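## Task

Take the yellow sponge from the desk and set it into the vacant shelf spot whose lot number, printed on the shelf edge right under the spot, is 227. Every other object must stay on its own shelf, table or counter. The robot must not tip over or finish leaning, and the sponge must stay in place on its own, not held there by the robot.

## Robot and tools

ROBOT. A Hello Robot Stretch 3 with one arm: a two-wheeled base (0.33 m long, 0.34 m wide) that cannot slide sideways, a lift on a vertical mast, and a telescoping arm pointing out of the robot's RIGHT side, ending in a wrist (yaw, pitch, roll) and a gripper. To carry the gripper forward or back, drive the base. Turning on the spot pivots about the point midway between the drive wheels, 0.05 m behind the front edge; with the arm in and wrist folded the swept radius is 0.28 m. Loose objects may occasionally get nudged by outside forces.

FRAMES. Base frame: origin on the floor between the drive wheels, x forward, y left, z up. hand_pose is reported in it, at the point where closed fingertips meet. Odometry frame is the base frame as it stood at scene start; heading is positive to the left, -3.142 to 3.142.

TOOL execute_actions(actions). actions is a list run in order; an empty list just returns the current state and pictures. Each action is {"robot": ..., "steps": n, "until": ...}; steps is 1 to 450 control steps at 30 per second (default 1); {"steps": n} alone waits. "robot" holds one command, {"stop": true} (brakes everything, clears the queue), or a queue list of up to 8 commands plus {"pause_s": s} (s at most 15), executed one after another, each starting once the previous ended "done".
A command may contain:
- "base": exactly one of {"translate_m": d}, an offset in metres along the current heading from where the base is when this command begins, forward positive, |d| at most 1; or {"rotate_rad": d}, an offset turn in radians, counter-clockwise (left) positive, |d| at most 3.2.
- "joints": absolute targets, by name, for a single robot (no per-arm lists). Unnamed joints keep their targets. Ranges: lift_m 0 to 1.1 (arm height on mast, m); arm_m 0 to 0.52 (extension, m); wrist_yaw_rad -1.345 to 4.42 (0 along the arm, positive swings toward the front, 3.0 folded over the base); wrist_pitch_rad -1.57 to 0.451 (0 level, negative tips fingers down); wrist_roll_rad -2.911 to 2.911; gripper_m -0.089 to 0.179 (larger is wider; real fingertip gap is 0.007 m less when nearly shut, 0.025 m less fully open, zero below 0.007); head_pan_rad -3.953 to 1.73 (0 ahead, positive left, -1.57 looks down the arm); head_tilt_rad -1.53 to 0.419 (negative down).
- "contact_limits": {"arm_m": e}, motor effort percent 1 to 100 at which the arm motion halts; lower is gentler, too low halts instantly.
"until" ends an action early: {"robot": {"status": "ended"}} waits for all motion and the queue to finish; fields can also be compared, e.g. {"lift_m": [">", 0.3]} or {"base_status": ["!=", "moving"]}, with operators = != < <= > >=. {"any": {"status": "ended"}} fires when any one motion ends. An invalid call runs nothing.
New commands act immediately and override matching goals and any older queue.

TOOL zoom_image(camera, region): camera is head_camera, nav_camera or wrist_camera; region [x0, y0, x1, y1] in pixels of that camera's latest image, origin top-left, at most 504x504. Use it to read lot numbers.

TOOL finished_scene(scene): pass the current scene number once everything has stopped; irreversible, and the result reports success and gives the next task.

CAMERAS. head_camera (896x504) and nav_camera (672x504 fisheye) ride on the head and aim with head_pan_rad/head_tilt_rad; wrist_camera (644x364) is on the gripper. Calibration lines give K and T_world_to_cam in the base frame.

RESULT LINES. base_status and joint_status: moving, done, off_target (stopped short, may still push), contact_stop (lift or arm met resistance and went slack), time_out, stopped, not_commanded, torque_fault (wrist servo off about 10 s, limp). The base bracket shows distance moved versus goal. joint_goals, measured_speeds, motor_effort (percent, peak in brackets, biased and noisy), refusals/queue/queue_left, dropped:/refused:/replaced: lines, on_its_own (goal changed by the robot, slack or off joints, tilt warnings), base_tilt in degrees (forward/right positive), base_odometry, turned_by_wheels/turned_by_imu, lidar_m (12 sectors of 30 degrees, first straight ahead, counter-clockwise, plane 0.17 m high, 0.15 to 12 m), wrist_depth_mm and head_depth_mm (7x7 median depth grids). Each call returns one image per camera taken at its end.

SPEED. Full base speed (0.30 m/s, 1.9 rad/s) only when stowed: lift_m under 0.30, arm_m under 0.03, wrist_yaw_rad over 2.54; otherwise 0.10 m/s and 0.63 rad/s.

GRIPPING. Close to a gripper_m below the object's width to grasp; open at least 0.02 beyond the touch value to let go. Readings and "done" do not prove a hold; check cameras. Over-squeezing triggers a stall guard that weakens grip.

SAFETY. Fold or unfold the wrist only with lift_m 0.32 to 0.95, wrist_pitch_rad -0.4, roll near 0; once folded the lift may go down to 0.25. With wrist_yaw_rad below -0.4 keep pitch at -0.5 or lower. Pushing against something rigid with the gripper above about 0.45 m, raising the arm contact limit, or pushing again after a contact_stop can tip the robot. Never drive while holding, hooking or pushing something fixed; snagging furniture, especially backing up, can tip it. If tilt appears, reverse the last move in small steps, pull the gripper free, and lower lift_m to about 0.2 if still leaning. Avoid drops, slams and hard pushes, knock nothing off, release the item so it rests unsupported, and wait until all motion has ended before finishing.

Each tool is called after "Call:" by a JSON object that holds its "api" and its "payload", one argument or row to a line.

## Session

Call:
{"api": "execute_actions", "payload": {
  "actions": []
}}

Scene clock: 0.00 s.
robot.base_odometry: x=+0.000 y=+0.000 heading=+0.000 (m, m, rad; robot's odometry frame)
robot.turned_by_wheels: +0.000 (rad since the last result)
robot.turned_by_imu: +0.000 (rad since the last result)
robot.base_tilt: forward=+0.0 right=-1.7 (deg)
robot.lidar_m: 0.86 1.83 2.17 1.75 1.20 0.94 2.04 2.14 1.12 0.74 0.68 0.69
robot.head_depth_mm: 758 759 761 765 767 770 772 / 852 854 859 858 862 866 869 / 1567 971 978 987 987 988 995 / 1790 1133 1144 1146 1146 1157 1167 / 1782 1474 1367 1376 1383 1389 1397 / 1774 2471 1703 1729 1723 1744 1764 / 1765 2462 2118 2131 2144 2110 2056
robot.base_status: not_commanded
robot.joint_positions: lift_m=+0.388 arm_m=+0.000 wrist_yaw_rad=+3.042 wrist_pitch_rad=-0.419 wrist_roll_rad=+0.008 gripper_m=+0.037 head_pan_rad=-0.015 head_tilt_rad=-0.005
robot.joint_goals: lift_m=+0.388 arm_m=+0.000 wrist_yaw_rad=+3.042 wrist_pitch_rad=-0.419 wrist_roll_rad=+0.008 gripper_m=+0.037 head_pan_rad=-0.015 head_tilt_rad=-0.005
robot.joint_status: lift_m=not_commanded arm_m=not_commanded wrist_yaw_rad=not_commanded wrist_pitch_rad=not_commanded wrist_roll_rad=not_commanded gripper_m=not_commanded head_pan_rad=not_commanded head_tilt_rad=not_commanded
robot.measured_speeds: translate_m=+0.000 rotate_rad=+0.000 lift_m=+0.000 arm_m=+0.000 wrist_yaw_rad=+0.000 wrist_pitch_rad=+0.000 wrist_roll_rad=+0.000 head_pan_rad=+0.000 head_tilt_rad=+0.000
robot: refusals=0 queue=idle queue_left=0
robot.motor_effort: left_wheel=+0 right_wheel=+0 lift_m=+39 arm_m=+0 wrist_yaw_rad=+0 wrist_pitch_rad=+4 wrist_roll_rad=+0 gripper_m=+0 head_pan_rad=+0 head_tilt_rad=+3 (%)
robot.hand_pose: x=+0.0010 y=+0.0777 z=+0.4002 quat_wxyz=(+0.182, +0.700, +0.112, +0.681) (m; robot's base frame)
robot.wrist_depth_mm: - - - - - - - / - - - - - - - / - - - - - - - / 936 937 918 936 940 926 915 / 753 762 783 745 759 735 752 / 640 641 - 632 644 630 631 / 551 547 - 574 535 551 544
pictures: head_camera (sideways: a quarter turn clockwise sets it upright), nav_camera (sideways: a quarter turn counterclockwise sets it upright), wrist_camera
Images, in order (width x height): head_camera 896x504, nav_camera 672x504, wrist_camera 644x364.

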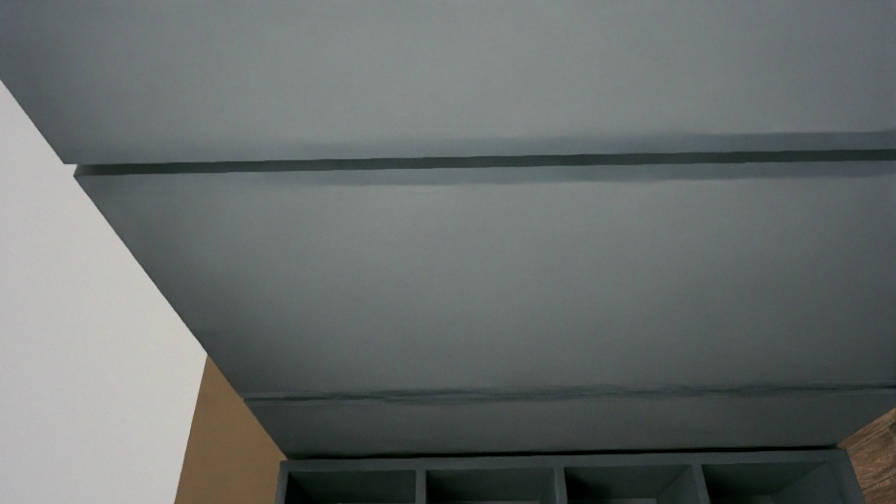

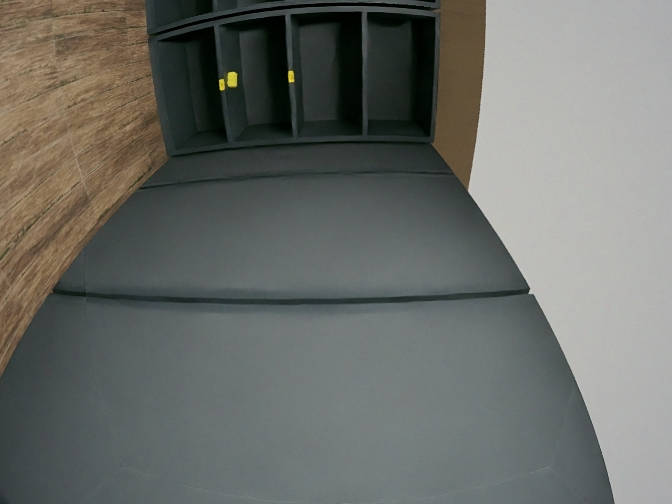

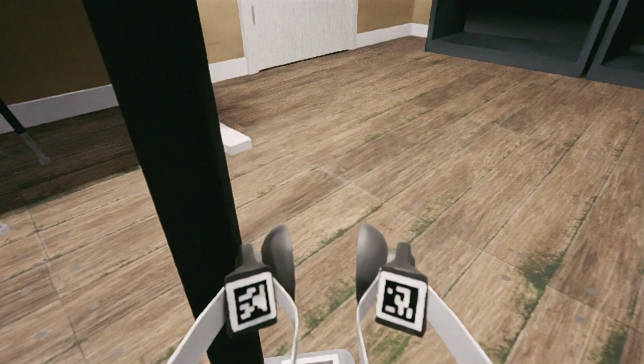

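Call:
{"api": "execute_actions", "payload": {
  "actions": [
    {"robot":{"joints":{"head_pan_rad":0.85,"head_tilt_rad":-0.3}},"steps":450,"until":{"robot":{"status":"ended"}}}
  ]
}}

Call:
{"api": "execute_actions", "payload": {
  "actions": [
    {"robot":{"joints":{"head_pan_rad":1.7,"head_tilt_rad":-0.5}},"steps":450,"until":{"robot":{"status":"ended"}}}
  ]
}}

Call:
{"api": "execute_actions", "payload": {
  "actions": [
    {"robot":{"joints":{"head_pan_rad":-3.5,"head_tilt_rad":-0.5}},"steps":450,"until":{"robot":{"status":"ended"}}}
  ]
}}

Scene clock: 6.07 s.
robot.base_odometry: x=+0.000 y=+0.000 heading=+0.000 (m, m, rad; robot's odometry frame)
robot.turned_by_wheels: +0.000 (rad since the last result)
robot.turned_by_imu: +0.000 (rad since the last result)
robot.base_tilt: forward=+0.0 right=-1.7 (deg)
robot.lidar_m: 0.86 1.83 2.18 1.75 1.21 0.94 2.04 2.14 1.12 0.74 0.68 0.69
robot.head_depth_mm: 2109 2245 2339 2444 2485 1900 1466 / 2154 2288 2417 2531 2497 1907 1472 / 2189 2103 2218 2402 2375 1905 1482 / 2262 2408 2542 2671 2538 1923 1485 / 2347 2476 2637 2722 2577 1931 1490 / 2397 2372 2417 2574 2581 1942 1497 / 2487 2597 2719 2770 2632 1962 1507
robot.base_status: not_commanded
robot.joint_positions: lift_m=+0.388 arm_m=+0.000 wrist_yaw_rad=+3.042 wrist_pitch_rad=-0.419 wrist_roll_rad=+0.008 gripper_m=+0.037 head_pan_rad=+0.843 head_tilt_rad=-0.296
robot.joint_goals: lift_m=+0.388 arm_m=+0.000 wrist_yaw_rad=+3.042 wrist_pitch_rad=-0.419 wrist_roll_rad=+0.008 gripper_m=+0.037 head_pan_rad=+0.850 head_tilt_rad=-0.300
robot.joint_status: lift_m=not_commanded arm_m=not_commanded wrist_yaw_rad=not_commanded wrist_pitch_rad=not_commanded wrist_roll_rad=not_commanded gripper_m=not_commanded head_pan_rad=done head_tilt_rad=done
robot.measured_speeds: translate_m=+0.000 rotate_rad=+0.000 lift_m=+0.000 arm_m=+0.000 wrist_yaw_rad=+0.000 wrist_pitch_rad=+0.000 wrist_roll_rad=+0.000 head_pan_rad=+0.000 head_tilt_rad=+0.000
robot: refusals=0 queue=done queue_left=0
robot.motor_effort: left_wheel=+0(0) right_wheel=+1(0) lift_m=+38(39) arm_m=+0(0) wrist_yaw_rad=+0(1) wrist_pitch_rad=+3(3) wrist_roll_rad=+0(0) gripper_m=+0(0) head_pan_rad=+3(31) head_tilt_rad=-2(29) (%)
robot.hand_pose: x=+0.0010 y=+0.0777 z=+0.4002 quat_wxyz=(+0.182, +0.700, +0.112, +0.681) (m; robot's base frame)
robot.wrist_depth_mm: - - - - - - - / - - - - - - - / - - - - - - - / 948 937 950 951 919 916 937 / 755 755 787 764 744 750 744 / 639 637 - 634 638 630 620 / 555 551 - 560 534 539 545
pictures: head_camera (sideways: a quarter turn clockwise sets it upright), nav_camera (sideways: a quarter turn counterclockwise sets it upright), wrist_camera
camera_calibration (this result's frames):
head_camera: T_world_to_cam=[[-0.212002, -0.192263, -0.95817, 1.26719], [-0.770217, 0.636349, 0.0427288, -0.0480726], [0.601516, 0.747057, -0.282991, 0.317121], [0, 0, 0, 1]] pos_world=[0.0408681, 0.0373172, 1.30598]
nav_camera: T_world_to_cam=[[0.2068, 0.241158, 0.948197, -1.19899], [0.752686, -0.658371, 0.0032861, 0.0417717], [0.625058, 0.713015, -0.317667, 0.366821], [0, 0, 0, 1]] pos_world=[-0.0127747, 0.0550978, 1.25327]
wrist_camera: T_world_to_cam=[[0.993626, -0.112685, -0.00303803, 0.0114851], [-0.0627879, -0.530862, -0.845129, 0.419492], [0.0936206, 0.839933, -0.534554, 0.312609], [0, 0, 0, 1]] pos_world=[-0.0143396, -0.0385841, 0.521666]
Images, in order (width x height): head_camera 896x504, nav_camera 672x504, wrist_camera 644x364.

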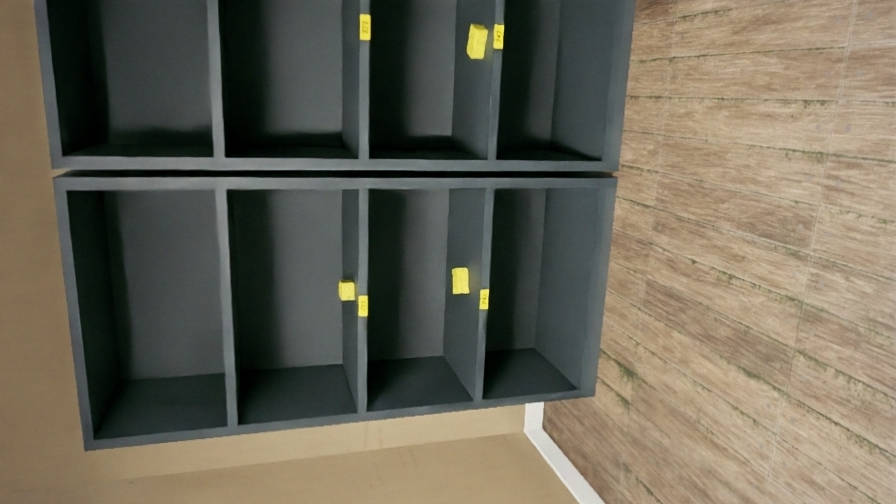

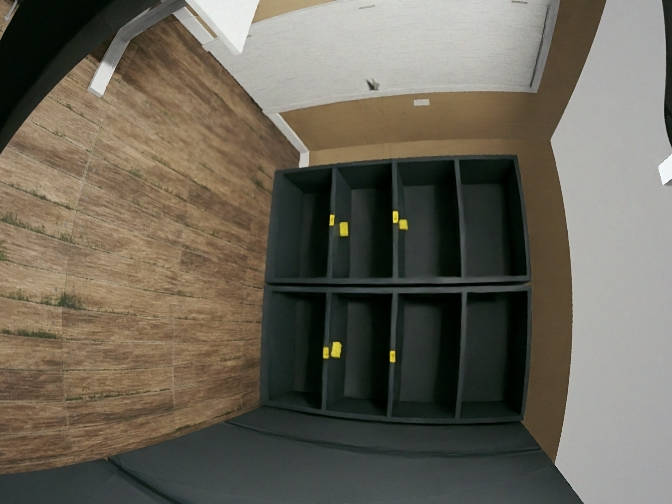

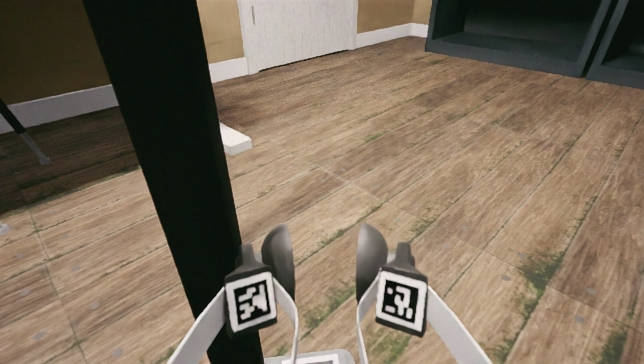

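Scene clock: 7.10 s.
robot.base_odometry: x=+0.000 y=+0.000 heading=+0.000 (m, m, rad; robot's odometry frame)
robot.turned_by_wheels: +0.000 (rad since the last result)
robot.turned_by_imu: +0.000 (rad since the last result)
robot.base_tilt: forward=+0.0 right=-1.8 (deg)
robot.lidar_m: 0.86 1.83 2.17 1.75 1.20 0.94 2.04 2.14 1.13 0.74 0.68 0.69
robot.head_depth_mm: 1759 1952 2169 2409 1945 1536 1256 / 1659 1822 2004 2249 1972 1537 1264 / 1568 1730 1892 2039 1975 1553 1272 / 1512 1635 1785 1240 1941 1529 1278 / 1437 1551 1669 1245 1574 1577 1286 / 1372 1475 1595 1333 - - - / 1319 - - - - - -
robot.base_status: not_commanded
robot.joint_positions: lift_m=+0.388 arm_m=+0.000 wrist_yaw_rad=+3.042 wrist_pitch_rad=-0.419 wrist_roll_rad=+0.008 gripper_m=+0.037 head_pan_rad=+1.693 head_tilt_rad=-0.493
robot.joint_goals: lift_m=+0.388 arm_m=+0.000 wrist_yaw_rad=+3.042 wrist_pitch_rad=-0.419 wrist_roll_rad=+0.008 gripper_m=+0.037 head_pan_rad=+1.700 head_tilt_rad=-0.500
robot.joint_status: lift_m=not_commanded arm_m=not_commanded wrist_yaw_rad=not_commanded wrist_pitch_rad=not_commanded wrist_roll_rad=not_commanded gripper_m=not_commanded head_pan_rad=done head_tilt_rad=done
robot.measured_speeds: translate_m=+0.000 rotate_rad=+0.000 lift_m=+0.000 arm_m=+0.000 wrist_yaw_rad=+0.000 wrist_pitch_rad=+0.000 wrist_roll_rad=+0.000 head_pan_rad=+0.000 head_tilt_rad=+0.000
robot: refusals=0 queue=done queue_left=0
robot.motor_effort: left_wheel=+0(0) right_wheel=+1(0) lift_m=+39(39) arm_m=+0(0) wrist_yaw_rad=-1(1) wrist_pitch_rad=+3(3) wrist_roll_rad=+0(0) gripper_m=+0(0) head_pan_rad=+3(32) head_tilt_rad=-4(24) (%)
robot.hand_pose: x=+0.0010 y=+0.0777 z=+0.4002 quat_wxyz=(+0.182, +0.700, +0.112, +0.681) (m; robot's base frame)
robot.wrist_depth_mm: - - - - - - - / - - - - - - - / - - - - - - - / 951 965 945 941 912 914 940 / 759 764 782 757 750 749 760 / 643 635 - 621 644 639 635 / 555 548 - 560 542 552 549
pictures: head_camera (sideways: a quarter turn clockwise sets it upright), nav_camera (sideways: a quarter turn counterclockwise sets it upright), wrist_camera
camera_calibration (this result's frames):
head_camera: T_world_to_cam=[[0.0267302, -0.467315, -0.883687, 1.16853], [-0.987516, -0.149623, 0.0492532, -0.0552292], [-0.155236, 0.871338, -0.46548, 0.559221], [0, 0, 0, 1]] pos_world=[0.00103666, 0.0505374, 1.29564]
nav_camera: T_world_to_cam=[[-0.0665813, 0.493096, 0.867423, -1.09193], [0.991325, 0.131424, 0.00138233, 0.0427951], [-0.113319, 0.859991, -0.497569, 0.605432], [0, 0, 0, 1]] pos_world=[-0.0465192, 0.0121354, 1.24835]
Images, in order (width x height): head_camera 896x504, nav_camera 672x504, wrist_camera 644x364.

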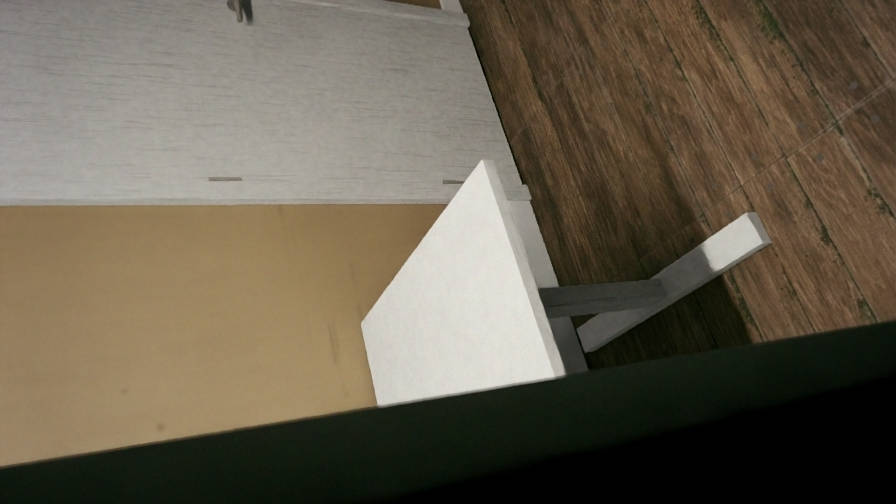

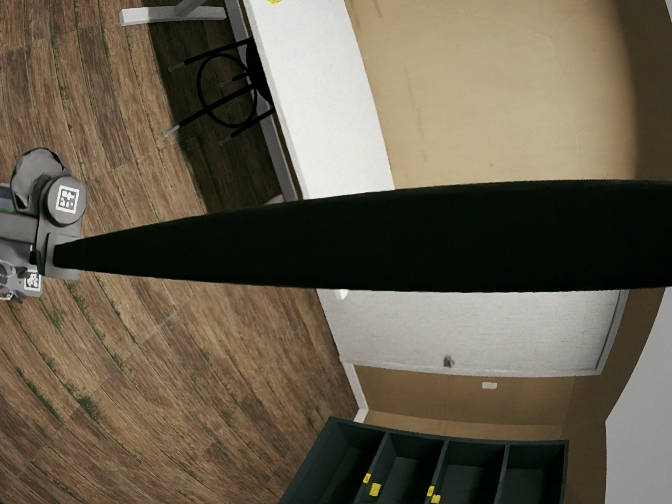

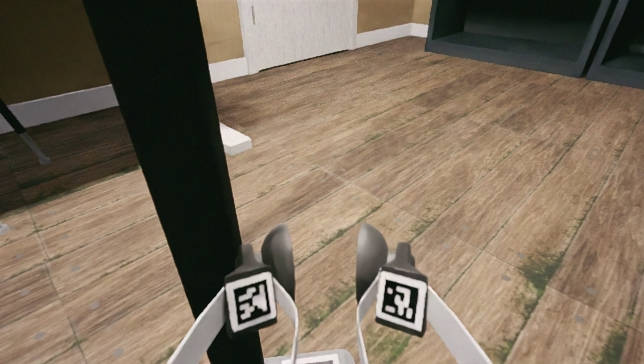

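Scene clock: 10.10 s.
robot.base_odometry: x=+0.000 y=+0.000 heading=+0.000 (m, m, rad; robot's odometry frame)
robot.turned_by_wheels: +0.000 (rad since the last result)
robot.turned_by_imu: +0.000 (rad since the last result)
robot.base_tilt: forward=+0.0 right=-1.8 (deg)
robot.lidar_m: 0.86 1.83 2.17 1.74 1.21 0.94 2.04 2.14 1.12 0.74 0.68 0.69
robot.head_depth_mm: 1352 1458 1569 1201 1114 1447 1260 / 1438 1550 1669 1211 1751 1520 1266 / 1531 1661 1767 1162 1912 1547 1273 / 1636 1789 1950 1307 1838 1560 1278 / 1757 1929 2151 1487 2022 1569 1283 / 1891 2118 2380 2559 2021 1573 1294 / 2060 2258 2424 2554 2031 1581 1299
robot.base_status: not_commanded
robot.joint_positions: lift_m=+0.388 arm_m=+0.000 wrist_yaw_rad=+3.042 wrist_pitch_rad=-0.419 wrist_roll_rad=+0.008 gripper_m=+0.037 head_pan_rad=-3.493 head_tilt_rad=-0.494
robot.joint_goals: lift_m=+0.388 arm_m=+0.000 wrist_yaw_rad=+3.042 wrist_pitch_rad=-0.419 wrist_roll_rad=+0.008 gripper_m=+0.037 head_pan_rad=-3.500 head_tilt_rad=-0.500
robot.joint_status: lift_m=not_commanded arm_m=not_commanded wrist_yaw_rad=not_commanded wrist_pitch_rad=not_commanded wrist_roll_rad=not_commanded gripper_m=not_commanded head_pan_rad=done head_tilt_rad=done
robot.measured_speeds: translate_m=+0.000 rotate_rad=+0.000 lift_m=+0.000 arm_m=+0.000 wrist_yaw_rad=+0.000 wrist_pitch_rad=+0.000 wrist_roll_rad=+0.000 head_pan_rad=+0.000 head_tilt_rad=+0.000
robot: refusals=0 queue=done queue_left=0
robot.motor_effort: left_wheel=+0(0) right_wheel=+0(0) lift_m=+39(39) arm_m=+0(0) wrist_yaw_rad=-1(0) wrist_pitch_rad=+4(3) wrist_roll_rad=+0(0) gripper_m=+0(0) head_pan_rad=-2(32) head_tilt_rad=-4(4) (%)
robot.hand_pose: x=+0.0010 y=+0.0777 z=+0.4002 quat_wxyz=(+0.182, +0.700, +0.112, +0.681) (m; robot's base frame)
robot.wrist_depth_mm: - - - - - - - / - - - - - - - / - - - - - - - / 935 931 948 929 930 928 902 / 759 772 778 749 750 750 747 / 639 635 - 634 634 640 639 / 556 545 - 561 538 547 542
pictures: head_camera (sideways: a quarter turn clockwise sets it upright), nav_camera (sideways: a quarter turn counterclockwise sets it upright), wrist_camera
camera_calibration (this result's frames):
head_camera: T_world_to_cam=[[0.428433, -0.189255, -0.883531, 1.16588], [-0.316824, -0.947204, 0.0492626, -0.0593327], [-0.846208, 0.258818, -0.465774, 0.563818], [0, 0, 0, 1]] pos_world=[-0.0411908, 0.0185212, 1.29562]
nav_camera: T_world_to_cam=[[-0.469536, 0.165528, 0.867258, -1.08925], [0.334743, 0.942308, 0.00137906, 0.0468046], [-0.816996, 0.290956, -0.497857, 0.6101], [0, 0, 0, 1]] pos_world=[-0.0286632, -0.0413148, 1.24834]
wrist_camera: T_world_to_cam=[[0.993626, -0.112685, -0.00303787, 0.0114851], [-0.0627876, -0.530862, -0.845129, 0.419492], [0.0936204, 0.839933, -0.534554, 0.312609], [0, 0, 0, 1]] pos_world=[-0.0143396, -0.0385841, 0.521666]
Images, in order (width x height): head_camera 896x504, nav_camera 672x504, wrist_camera 644x364.

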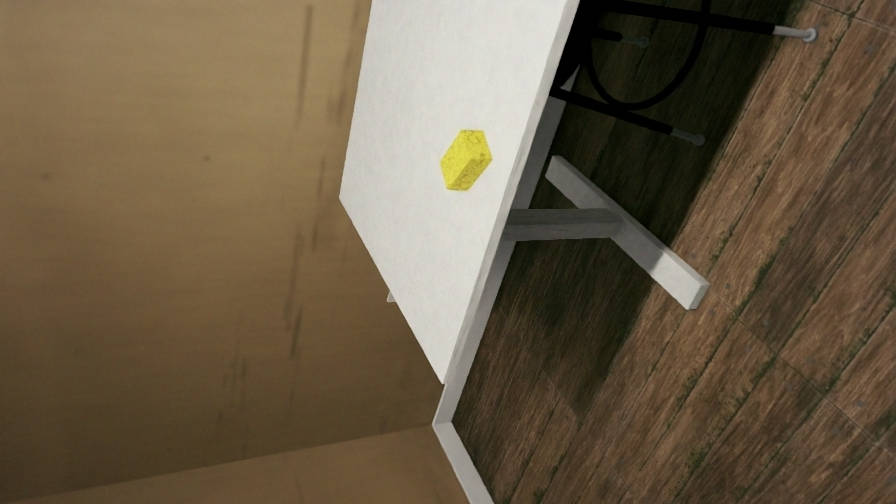

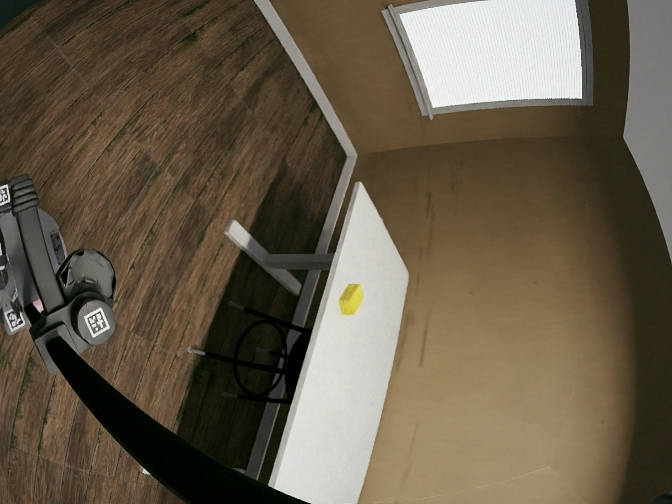

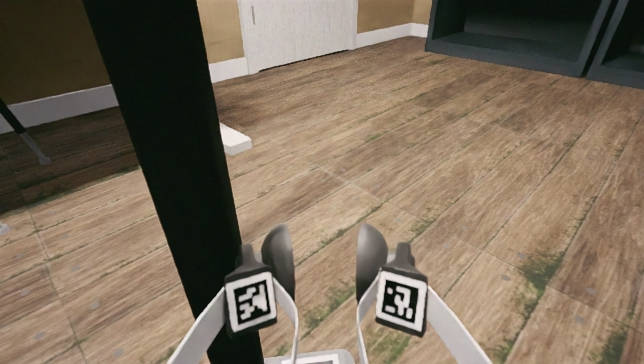

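Call:
{"api": "zoom_image", "payload": {
  "camera": "head_camera",
  "region": [420,120,520,200]
}}

Call:
{"api": "execute_actions", "payload": {
  "actions": [
    {"robot":[{"joints":{"lift_m":0.28,"head_pan_rad":-1.57,"head_tilt_rad":-0.75}},{"base":{"rotate_rad":-2.93}},{"base":{"translate_m":0.5}},{"base":{"rotate_rad":0.435},"joints":{"lift_m":0.93}},{"joints":{"wrist_yaw_rad":0,"gripper_m":0.17}}],"steps":450,"until":{"robot":{"status":"ended"}}},
    {"steps":300,"until":{"robot":{"status":"ended"}}}
  ]
}}

Region (420, 120, 520, 200) of head_camera's 896x504 image, scaled by 5.040, with more detail than that image has; it fills the top 403 rows of this view, and the rest is white.

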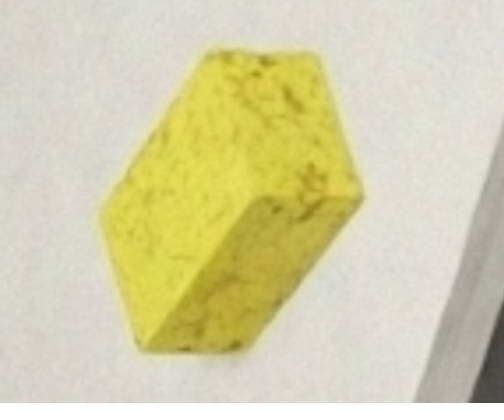

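Scene clock: 48.63 s.
robot.base_odometry: x=-0.489 y=-0.105 heading=-2.495 (m, m, rad; robot's odometry frame)
robot.turned_by_wheels: -2.495 (rad since the last result)
robot.turned_by_imu: -2.459 (rad since the last result)
robot.base_tilt: forward=+0.1 right=-1.7 (deg)
robot.lidar_m: 1.68 1.75 0.93 0.89 0.93 1.27 2.61 1.99 0.78 0.85 0.99 1.75
robot.head_depth_mm: 1158 1292 1062 837 - - - / 1164 1296 1071 860 - - - / 1173 1301 1082 865 - - 1094 / 1169 1314 1094 839 1588 1313 1138 / 1177 1339 1102 856 1496 1318 1147 / 1179 1339 1116 855 1545 1322 1146 / 1180 1350 1175 864 1588 1341 1157
robot.base_status: done (rotate_rad +0.4349 of +0.4350)
robot.joint_positions: lift_m=+0.930 arm_m=+0.001 wrist_yaw_rad=+0.003 wrist_pitch_rad=-0.420 wrist_roll_rad=+0.008 gripper_m=+0.170 head_pan_rad=-1.577 head_tilt_rad=-0.741
robot.joint_goals: lift_m=+0.930 arm_m=+0.001 wrist_yaw_rad=+0.000 wrist_pitch_rad=-0.420 wrist_roll_rad=+0.008 gripper_m=+0.170 head_pan_rad=-1.570 head_tilt_rad=-0.750
robot.joint_status: lift_m=done arm_m=not_commanded wrist_yaw_rad=done wrist_pitch_rad=not_commanded wrist_roll_rad=not_commanded gripper_m=done head_pan_rad=done head_tilt_rad=done
robot.measured_speeds: translate_m=+0.000 rotate_rad=+0.000 lift_m=+0.000 arm_m=+0.000 wrist_yaw_rad=+0.000 wrist_pitch_rad=+0.000 wrist_roll_rad=+0.000 head_pan_rad=+0.000 head_tilt_rad=+0.000
robot: refusals=0 queue=done queue_left=0
robot.motor_effort: left_wheel=-2(10) right_wheel=+3(10) lift_m=+49(49) arm_m=+0(1) wrist_yaw_rad=-4(1) wrist_pitch_rad=+3(3) wrist_roll_rad=+1(0) gripper_m=+0(82) head_pan_rad=+3(31) head_tilt_rad=-5(29) (%)
robot.hand_pose: x=-0.0208 y=-0.3697 z=+0.9419 quat_wxyz=(+0.689, +0.148, -0.694, -0.147) (m; robot's base frame)
robot.wrist_depth_mm: - - - - - - - / - - - - - - - / - 807 797 806 798 781 787 / - 621 602 582 617 606 602 / 503 502 499 494 493 511 512 / - - - - - - - / - - - - - - -
pictures: head_camera (sideways: a quarter turn clockwise sets it upright), nav_camera (sideways: a quarter turn counterclockwise sets it upright), wrist_camera
camera_calibration (this result's frames):
head_camera: T_world_to_cam=[[0.0342572, 0.669315, -0.742189, 0.984006], [0.998457, 0.00955691, 0.0547044, -0.0744236], [0.0437075, -0.742917, -0.667955, 0.821423], [0, 0, 0, 1]] pos_world=[0.00469715, -0.047649, 1.28306]
nav_camera: T_world_to_cam=[[0.00201061, -0.69505, 0.718959, -0.898806], [-0.999991, -0.00400153, -0.00107192, 0.0581374], [0.00362197, -0.71895, -0.695052, 0.861627], [0, 0, 0, 1]] pos_world=[0.0568233, -0.00501541, 1.24514]
wrist_camera: T_world_to_cam=[[-0.999943, 0.0102658, -0.00303297, -0.0116232], [0.00805339, 0.534816, -0.84493, 1.03367], [-0.00705176, -0.844906, -0.534868, 0.355291], [0, 0, 0, 1]] pos_world=[-0.0174417, -0.252518, 1.06338]
Images, in order (width x height): head_camera 896x504, nav_camera 672x504, wrist_camera 644x364.

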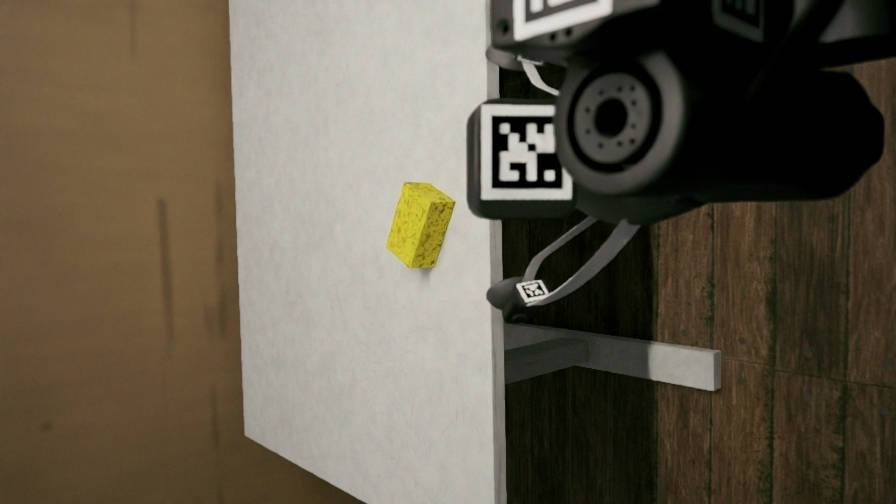

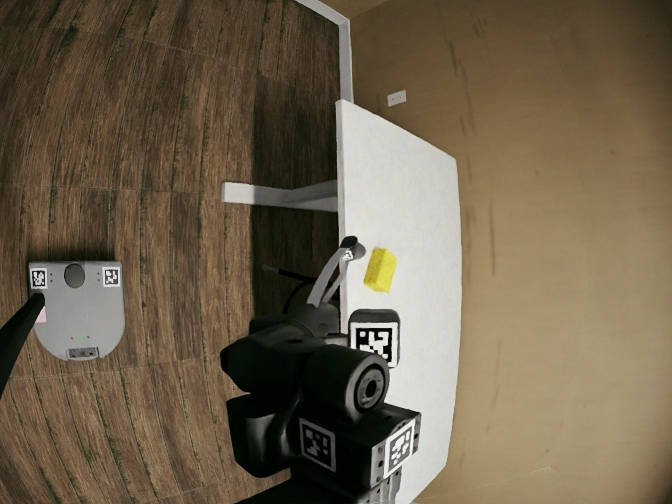

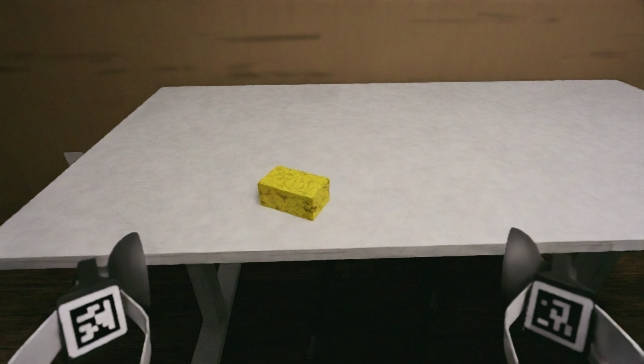

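Call:
{"api": "execute_actions", "payload": {
  "actions": [
    {"robot":{"base":{"translate_m":0.13},"joints":{"wrist_yaw_rad":-0.39,"lift_m":0.82,"arm_m":0.28,"gripper_m":0.179}},"steps":450,"until":{"robot":{"status":"ended"}}}
  ]
}}

Scene clock: 59.47 s.
robot.base_odometry: x=-0.593 y=-0.183 heading=-2.495 (m, m, rad; robot's odometry frame)
robot.turned_by_wheels: +0.000 (rad since the last result)
robot.turned_by_imu: -0.001 (rad since the last result)
robot.base_tilt: forward=+0.2 right=-1.7 (deg)
robot.lidar_m: 1.56 1.61 0.93 0.89 0.93 1.27 2.73 1.39 0.83 0.86 1.46 1.62
robot.head_depth_mm: 1158 1290 1104 - 1433 1293 1123 / 1167 1292 1157 - 1499 1308 1125 / 1170 1302 1131 - 1554 1308 1132 / 1174 1319 1094 845 1557 1314 1137 / 1176 1331 1107 853 1491 1294 1141 / 1178 1335 1165 859 1581 1327 1148 / 1189 1345 1549 1748 1587 1336 1151
robot.base_status: done (translate_m +0.1300 of +0.1300)
robot.joint_positions: lift_m=+0.820 arm_m=+0.280 wrist_yaw_rad=-0.388 wrist_pitch_rad=-0.420 wrist_roll_rad=+0.008 gripper_m=+0.179 head_pan_rad=-1.577 head_tilt_rad=-0.741
robot.joint_goals: lift_m=+0.820 arm_m=+0.280 wrist_yaw_rad=-0.390 wrist_pitch_rad=-0.420 wrist_roll_rad=+0.008 gripper_m=+0.179 head_pan_rad=-1.570 head_tilt_rad=-0.750
robot.joint_status: lift_m=done arm_m=done wrist_yaw_rad=done wrist_pitch_rad=not_commanded wrist_roll_rad=not_commanded gripper_m=done head_pan_rad=done head_tilt_rad=done
robot.measured_speeds: translate_m=+0.000 rotate_rad=+0.000 lift_m=+0.000 arm_m=+0.000 wrist_yaw_rad=+0.000 wrist_pitch_rad=+0.000 wrist_roll_rad=+0.000 head_pan_rad=+0.000 head_tilt_rad=+0.000
robot: refusals=0 queue=done queue_left=0
robot.motor_effort: left_wheel=-2(4) right_wheel=+3(7) lift_m=+27(49) arm_m=+5(6) wrist_yaw_rad=-2(3) wrist_pitch_rad=+4(3) wrist_roll_rad=+0(0) gripper_m=+0(47) head_pan_rad=+4(3) head_tilt_rad=-5(5) (%)
robot.hand_pose: x=-0.1063 y=-0.6321 z=+0.8326 quat_wxyz=(+0.648, +0.010, -0.709, -0.278) (m; robot's base frame)
robot.wrist_depth_mm: 674 712 807 863 976 - - / 702 750 774 795 760 772 786 / 550 539 545 544 539 545 536 / 420 421 412 418 413 411 412 / 337 341 322 270 336 345 334 / 292 282 253 243 283 280 309 / - 244 244 245 243 255 -
pictures: head_camera (sideways: a quarter turn clockwise sets it upright), nav_camera (sideways: a quarter turn counterclockwise sets it upright), wrist_camera
camera_calibration (this result's frames):
head_camera: T_world_to_cam=[[0.0342574, 0.669315, -0.742189, 0.984006], [0.998457, 0.00955667, 0.0547044, -0.0744236], [0.0437073, -0.742917, -0.667955, 0.821423], [0, 0, 0, 1]] pos_world=[0.00469714, -0.047649, 1.28306]
nav_camera: T_world_to_cam=[[0.00201045, -0.69505, 0.718959, -0.898806], [-0.999991, -0.00400129, -0.00107192, 0.0581374], [0.0036218, -0.71895, -0.695052, 0.861627], [0, 0, 0, 1]] pos_world=[0.0568233, -0.00501542, 1.24514]
wrist_camera: T_world_to_cam=[[-0.920514, 0.390698, -0.00303319, 0.154161], [0.211333, 0.491356, -0.84493, 1.07651], [-0.328622, -0.778411, -0.534868, 0.0823272], [0, 0, 0, 1]] pos_world=[-0.05854, -0.525096, 0.954078]
Images, in order (width x height): head_camera 896x504, nav_camera 672x504, wrist_camera 644x364.

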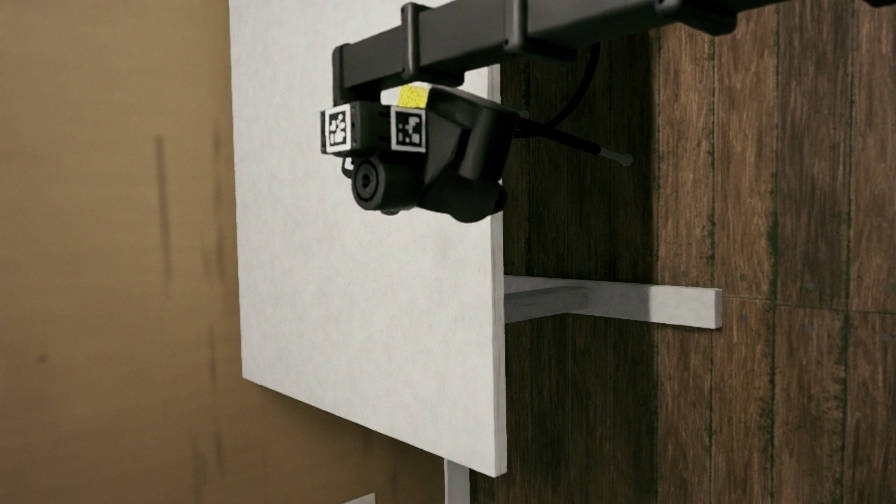

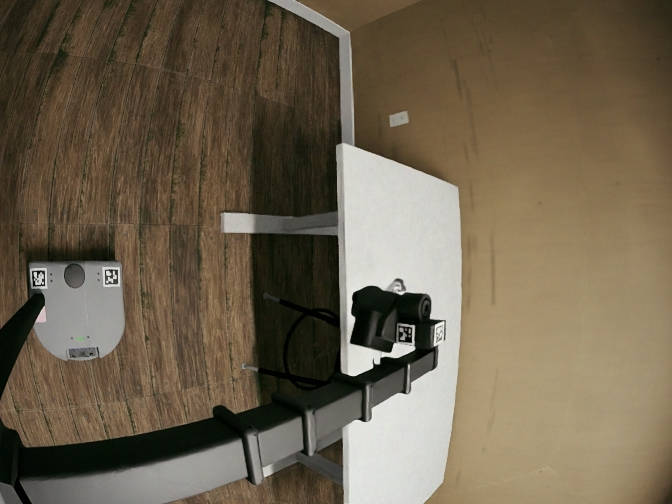

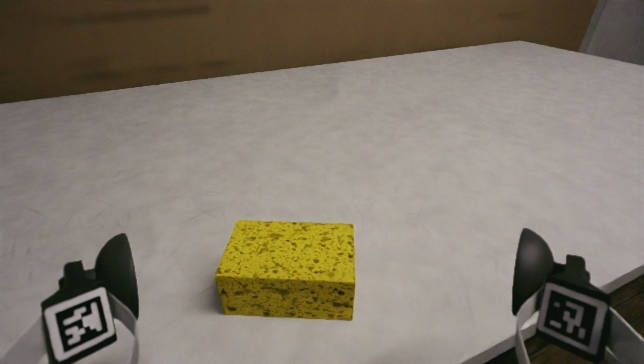

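Call:
{"api": "execute_actions", "payload": {
  "actions": [
    {"robot":[{"base":{"translate_m":-0.01},"joints":{"arm_m":0.372}},{"joints":{"lift_m":0.745}}],"steps":450,"until":{"robot":{"status":"ended"}}}
  ]
}}

Scene clock: 69.13 s.
robot.base_odometry: x=-0.585 y=-0.177 heading=-2.495 (m, m, rad; robot's odometry frame)
robot.turned_by_wheels: +0.000 (rad since the last result)
robot.turned_by_imu: +0.000 (rad since the last result)
robot.base_tilt: forward=+0.0 right=-1.8 (deg)
robot.lidar_m: 1.57 1.63 0.93 0.89 0.93 1.27 2.72 1.38 0.83 0.86 1.45 1.63
robot.head_depth_mm: 1162 1293 1059 851 - - 1101 / 1168 1294 1117 - 1459 1301 1126 / 1169 1305 1129 - 1543 1309 1137 / 1172 1311 1091 845 1560 1315 1139 / 1173 1333 1102 851 1480 1293 1143 / 1175 1339 1120 860 1581 1329 1147 / 1183 1343 1553 1719 1583 1338 1152
robot.base_status: done (translate_m -0.0100 of -0.0100)
robot.joint_positions: lift_m=+0.745 arm_m=+0.372 wrist_yaw_rad=-0.388 wrist_pitch_rad=-0.420 wrist_roll_rad=+0.008 gripper_m=+0.179 head_pan_rad=-1.577 head_tilt_rad=-0.741
robot.joint_goals: lift_m=+0.745 arm_m=+0.372 wrist_yaw_rad=-0.390 wrist_pitch_rad=-0.420 wrist_roll_rad=+0.008 gripper_m=+0.179 head_pan_rad=-1.570 head_tilt_rad=-0.750
robot.joint_status: lift_m=done arm_m=done wrist_yaw_rad=done wrist_pitch_rad=not_commanded wrist_roll_rad=not_commanded gripper_m=done head_pan_rad=done head_tilt_rad=done
robot.measured_speeds: translate_m=+0.000 rotate_rad=+0.000 lift_m=+0.000 arm_m=+0.000 wrist_yaw_rad=+0.000 wrist_pitch_rad=+0.000 wrist_roll_rad=+0.000 head_pan_rad=+0.000 head_tilt_rad=+0.000
robot: refusals=0 queue=done queue_left=0
robot.motor_effort: left_wheel=-2(6) right_wheel=+3(5) lift_m=+28(26) arm_m=+5(4) wrist_yaw_rad=-3(3) wrist_pitch_rad=+4(3) wrist_roll_rad=+0(0) gripper_m=+0(1) head_pan_rad=+3(3) head_tilt_rad=-5(5) (%)
robot.hand_pose: x=-0.1063 y=-0.7241 z=+0.7576 quat_wxyz=(+0.648, +0.010, -0.709, -0.278) (m; robot's base frame)
robot.wrist_depth_mm: 593 636 719 777 856 925 - / 530 522 532 524 525 518 523 / 369 368 365 366 365 363 361 / 281 281 281 279 278 279 276 / 228 229 210 161 167 229 227 / 197 191 139 135 135 190 190 / - 164 124 123 121 164 -
pictures: head_camera (sideways: a quarter turn clockwise sets it upright), nav_camera (sideways: a quarter turn counterclockwise sets it upright), wrist_camera
camera_calibration (this result's frames):
head_camera: T_world_to_cam=[[0.0342573, 0.669315, -0.742189, 0.984006], [0.998457, 0.00955679, 0.0547044, -0.0744236], [0.0437074, -0.742917, -0.667955, 0.821423], [0, 0, 0, 1]] pos_world=[0.00469714, -0.047649, 1.28306]
nav_camera: T_world_to_cam=[[0.00201053, -0.69505, 0.718959, -0.898806], [-0.999991, -0.00400141, -0.00107192, 0.0581374], [0.00362188, -0.71895, -0.695052, 0.861627], [0, 0, 0, 1]] pos_world=[0.0568233, -0.00501542, 1.24514]
wrist_camera: T_world_to_cam=[[-0.920502, 0.390726, -0.00303291, 0.189892], [0.211348, 0.49135, -0.84493, 1.05833], [-0.328646, -0.778401, -0.534868, -0.0294014], [0, 0, 0, 1]] pos_world=[-0.0585431, -0.617094, 0.879068]
Images, in order (width x height): head_camera 896x504, nav_camera 672x504, wrist_camera 644x364.

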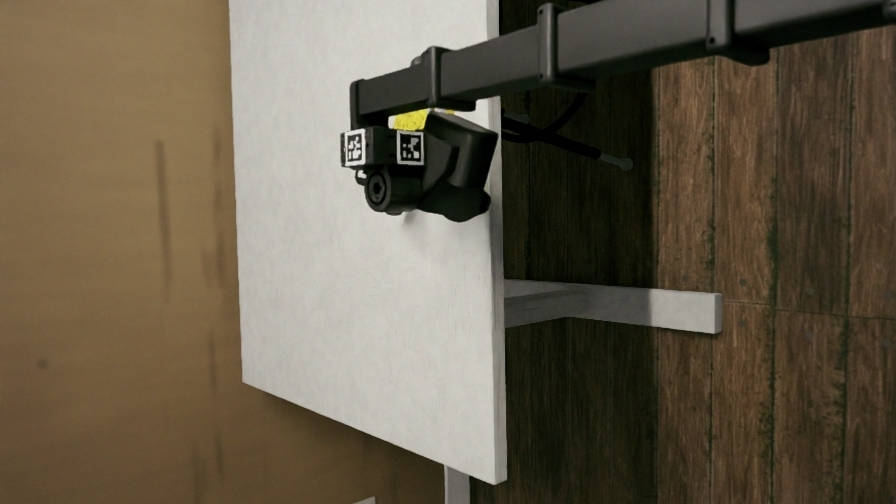

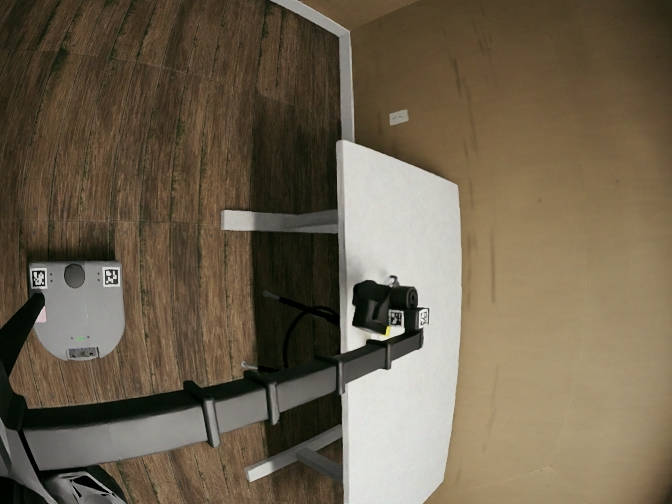

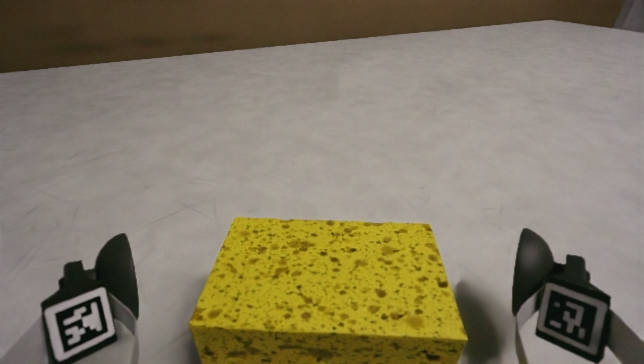

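Call:
{"api": "execute_actions", "payload": {
  "actions": [
    {"robot":[{"joints":{"lift_m":0.735,"arm_m":0.365}},{"joints":{"gripper_m":0.06,"head_pan_rad":-3.1,"head_tilt_rad":-0.2}},{"joints":{"lift_m":0.8}}],"steps":450,"until":{"robot":{"status":"ended"}}}
  ]
}}

Call:
{"api": "zoom_image", "payload": {
  "camera": "head_camera",
  "region": [330,130,580,380]
}}

Scene clock: 78.60 s.
robot.base_odometry: x=-0.585 y=-0.177 heading=-2.495 (m, m, rad; robot's odometry frame)
robot.turned_by_wheels: +0.000 (rad since the last result)
robot.turned_by_imu: +0.000 (rad since the last result)
robot.base_tilt: forward=+0.1 right=-1.8 (deg)
robot.lidar_m: 1.57 1.62 0.93 0.89 0.93 1.27 2.72 1.38 0.83 0.86 1.46 1.63
robot.head_depth_mm: 2754 2856 2961 2934 2939 2133 1596 / 2791 2851 3000 3090 2994 2132 1606 / 2774 2862 2983 3149 3013 2153 1609 / 2750 2925 3063 3159 3045 2169 1624 / 2722 2980 3137 3215 3038 2182 1623 / 2708 2979 2981 3177 3082 2181 1628 / 2672 3010 3059 3074 2898 2192 1635
robot.base_status: done (translate_m -0.0100 of -0.0100)
robot.joint_positions: lift_m=+0.800 arm_m=+0.365 wrist_yaw_rad=-0.388 wrist_pitch_rad=-0.420 wrist_roll_rad=+0.008 gripper_m=+0.067 head_pan_rad=-3.093 head_tilt_rad=-0.211
robot.joint_goals: lift_m=+0.800 arm_m=+0.365 wrist_yaw_rad=-0.390 wrist_pitch_rad=-0.420 wrist_roll_rad=+0.008 gripper_m=+0.066 head_pan_rad=-3.100 head_tilt_rad=-0.200
robot.joint_status: lift_m=done arm_m=done wrist_yaw_rad=done wrist_pitch_rad=not_commanded wrist_roll_rad=not_commanded gripper_m=done head_pan_rad=done head_tilt_rad=done
robot.measured_speeds: translate_m=+0.000 rotate_rad=+0.000 lift_m=+0.000 arm_m=+0.000 wrist_yaw_rad=+0.000 wrist_pitch_rad=+0.000 wrist_roll_rad=+0.000 head_pan_rad=+0.000 head_tilt_rad=+0.000
robot: refusals=0 queue=done queue_left=0
robot.on_its_own: gripper_m is held at +0.066, not at your +0.060, by its stall guard, which is still easing
robot.motor_effort: left_wheel=-2(2) right_wheel=+3(3) lift_m=+49(51) arm_m=-5(6) wrist_yaw_rad=-3(2) wrist_pitch_rad=+4(4) wrist_roll_rad=+0(0) gripper_m=-19(95) head_pan_rad=-2(31) head_tilt_rad=+7(46) (%)
robot.hand_pose: x=-0.1063 y=-0.7177 z=+0.8119 quat_wxyz=(+0.648, +0.010, -0.709, -0.278) (m; robot's base frame)
robot.wrist_depth_mm: 601 661 718 790 893 - - / 629 671 708 694 703 702 703 / 498 498 493 496 489 494 493 / 380 377 379 382 376 372 375 / 307 306 148 148 147 304 305 / 258 262 128 125 123 265 256 / 222 217 145 136 133 215 221
pictures: head_camera (sideways: a quarter turn clockwise sets it upright), nav_camera (sideways: a quarter turn counterclockwise sets it upright), wrist_camera
camera_calibration (this result's frames):
head_camera: T_world_to_cam=[[0.203774, -0.0204116, -0.978805, 1.29163], [0.0895964, -0.995198, 0.0394062, -0.0489962], [-0.97491, -0.0957274, -0.200966, 0.219976], [0, 0, 0, 1]] pos_world=[-0.0443527, -0.00133904, 1.31039]
nav_camera: T_world_to_cam=[[-0.235721, -0.01761, 0.971661, -1.22694], [-0.0578161, 0.998319, 0.00406718, 0.0456985], [-0.9701, -0.055219, -0.236342, 0.270706], [0, 0, 0, 1]] pos_world=[-0.0239617, -0.05228, 1.25597]
wrist_camera: T_world_to_cam=[[-0.920502, 0.390726, -0.00303218, 0.187554], [0.211365, 0.491394, -0.844901, 1.10106], [-0.328634, -0.778374, -0.534915, 0.00468369], [0, 0, 0, 1]] pos_world=[-0.0585429, -0.610691, 0.933362]
Images, in order (width x height): head_camera 896x504, nav_camera 672x504, wrist_camera 644x364.

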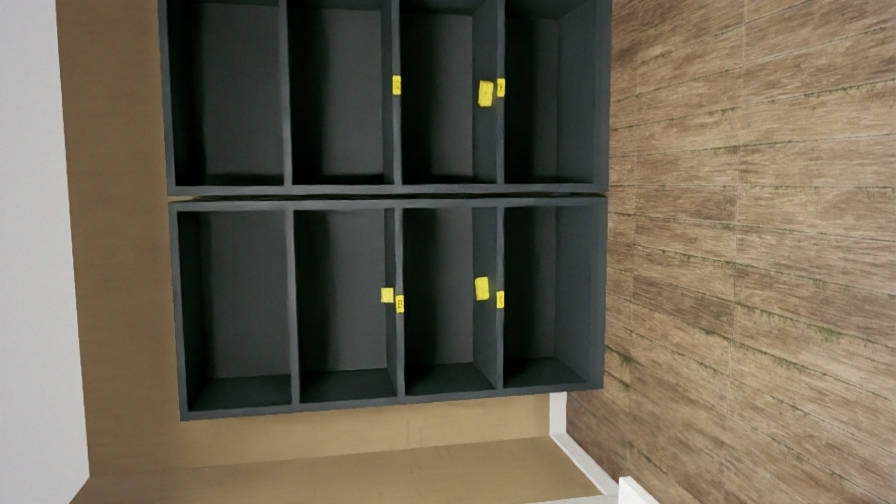

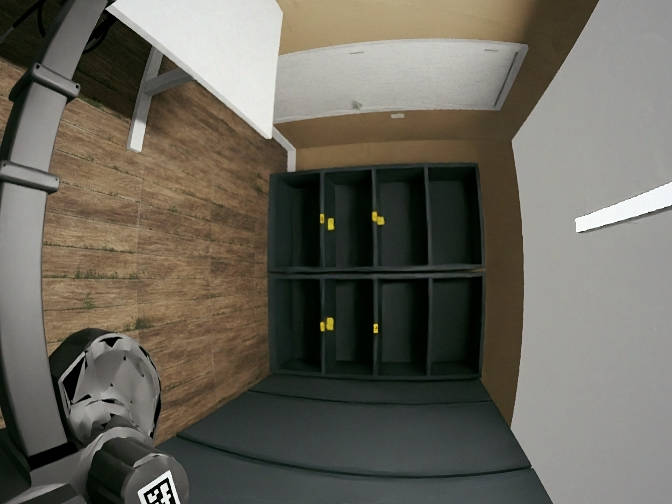

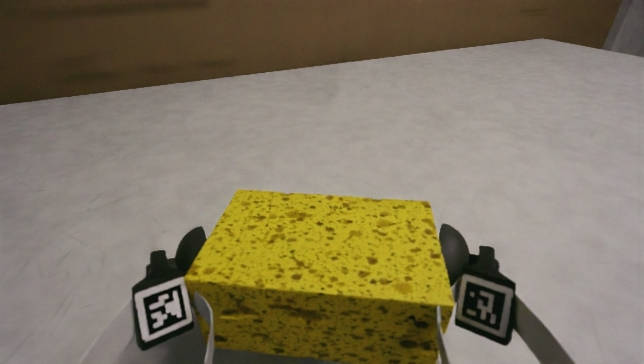

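Region (330, 130, 580, 380) of head_camera's 896x504 image, scaled by 2.016, with more detail than that image has.

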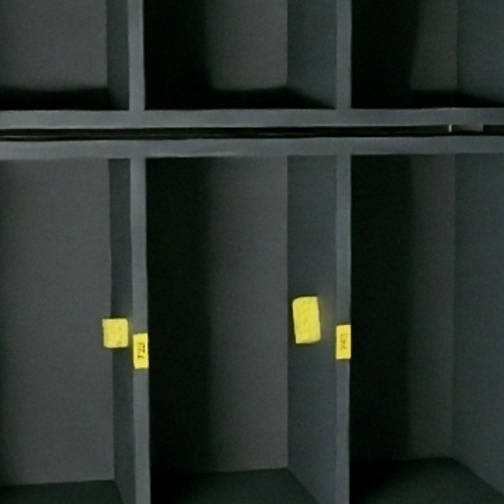

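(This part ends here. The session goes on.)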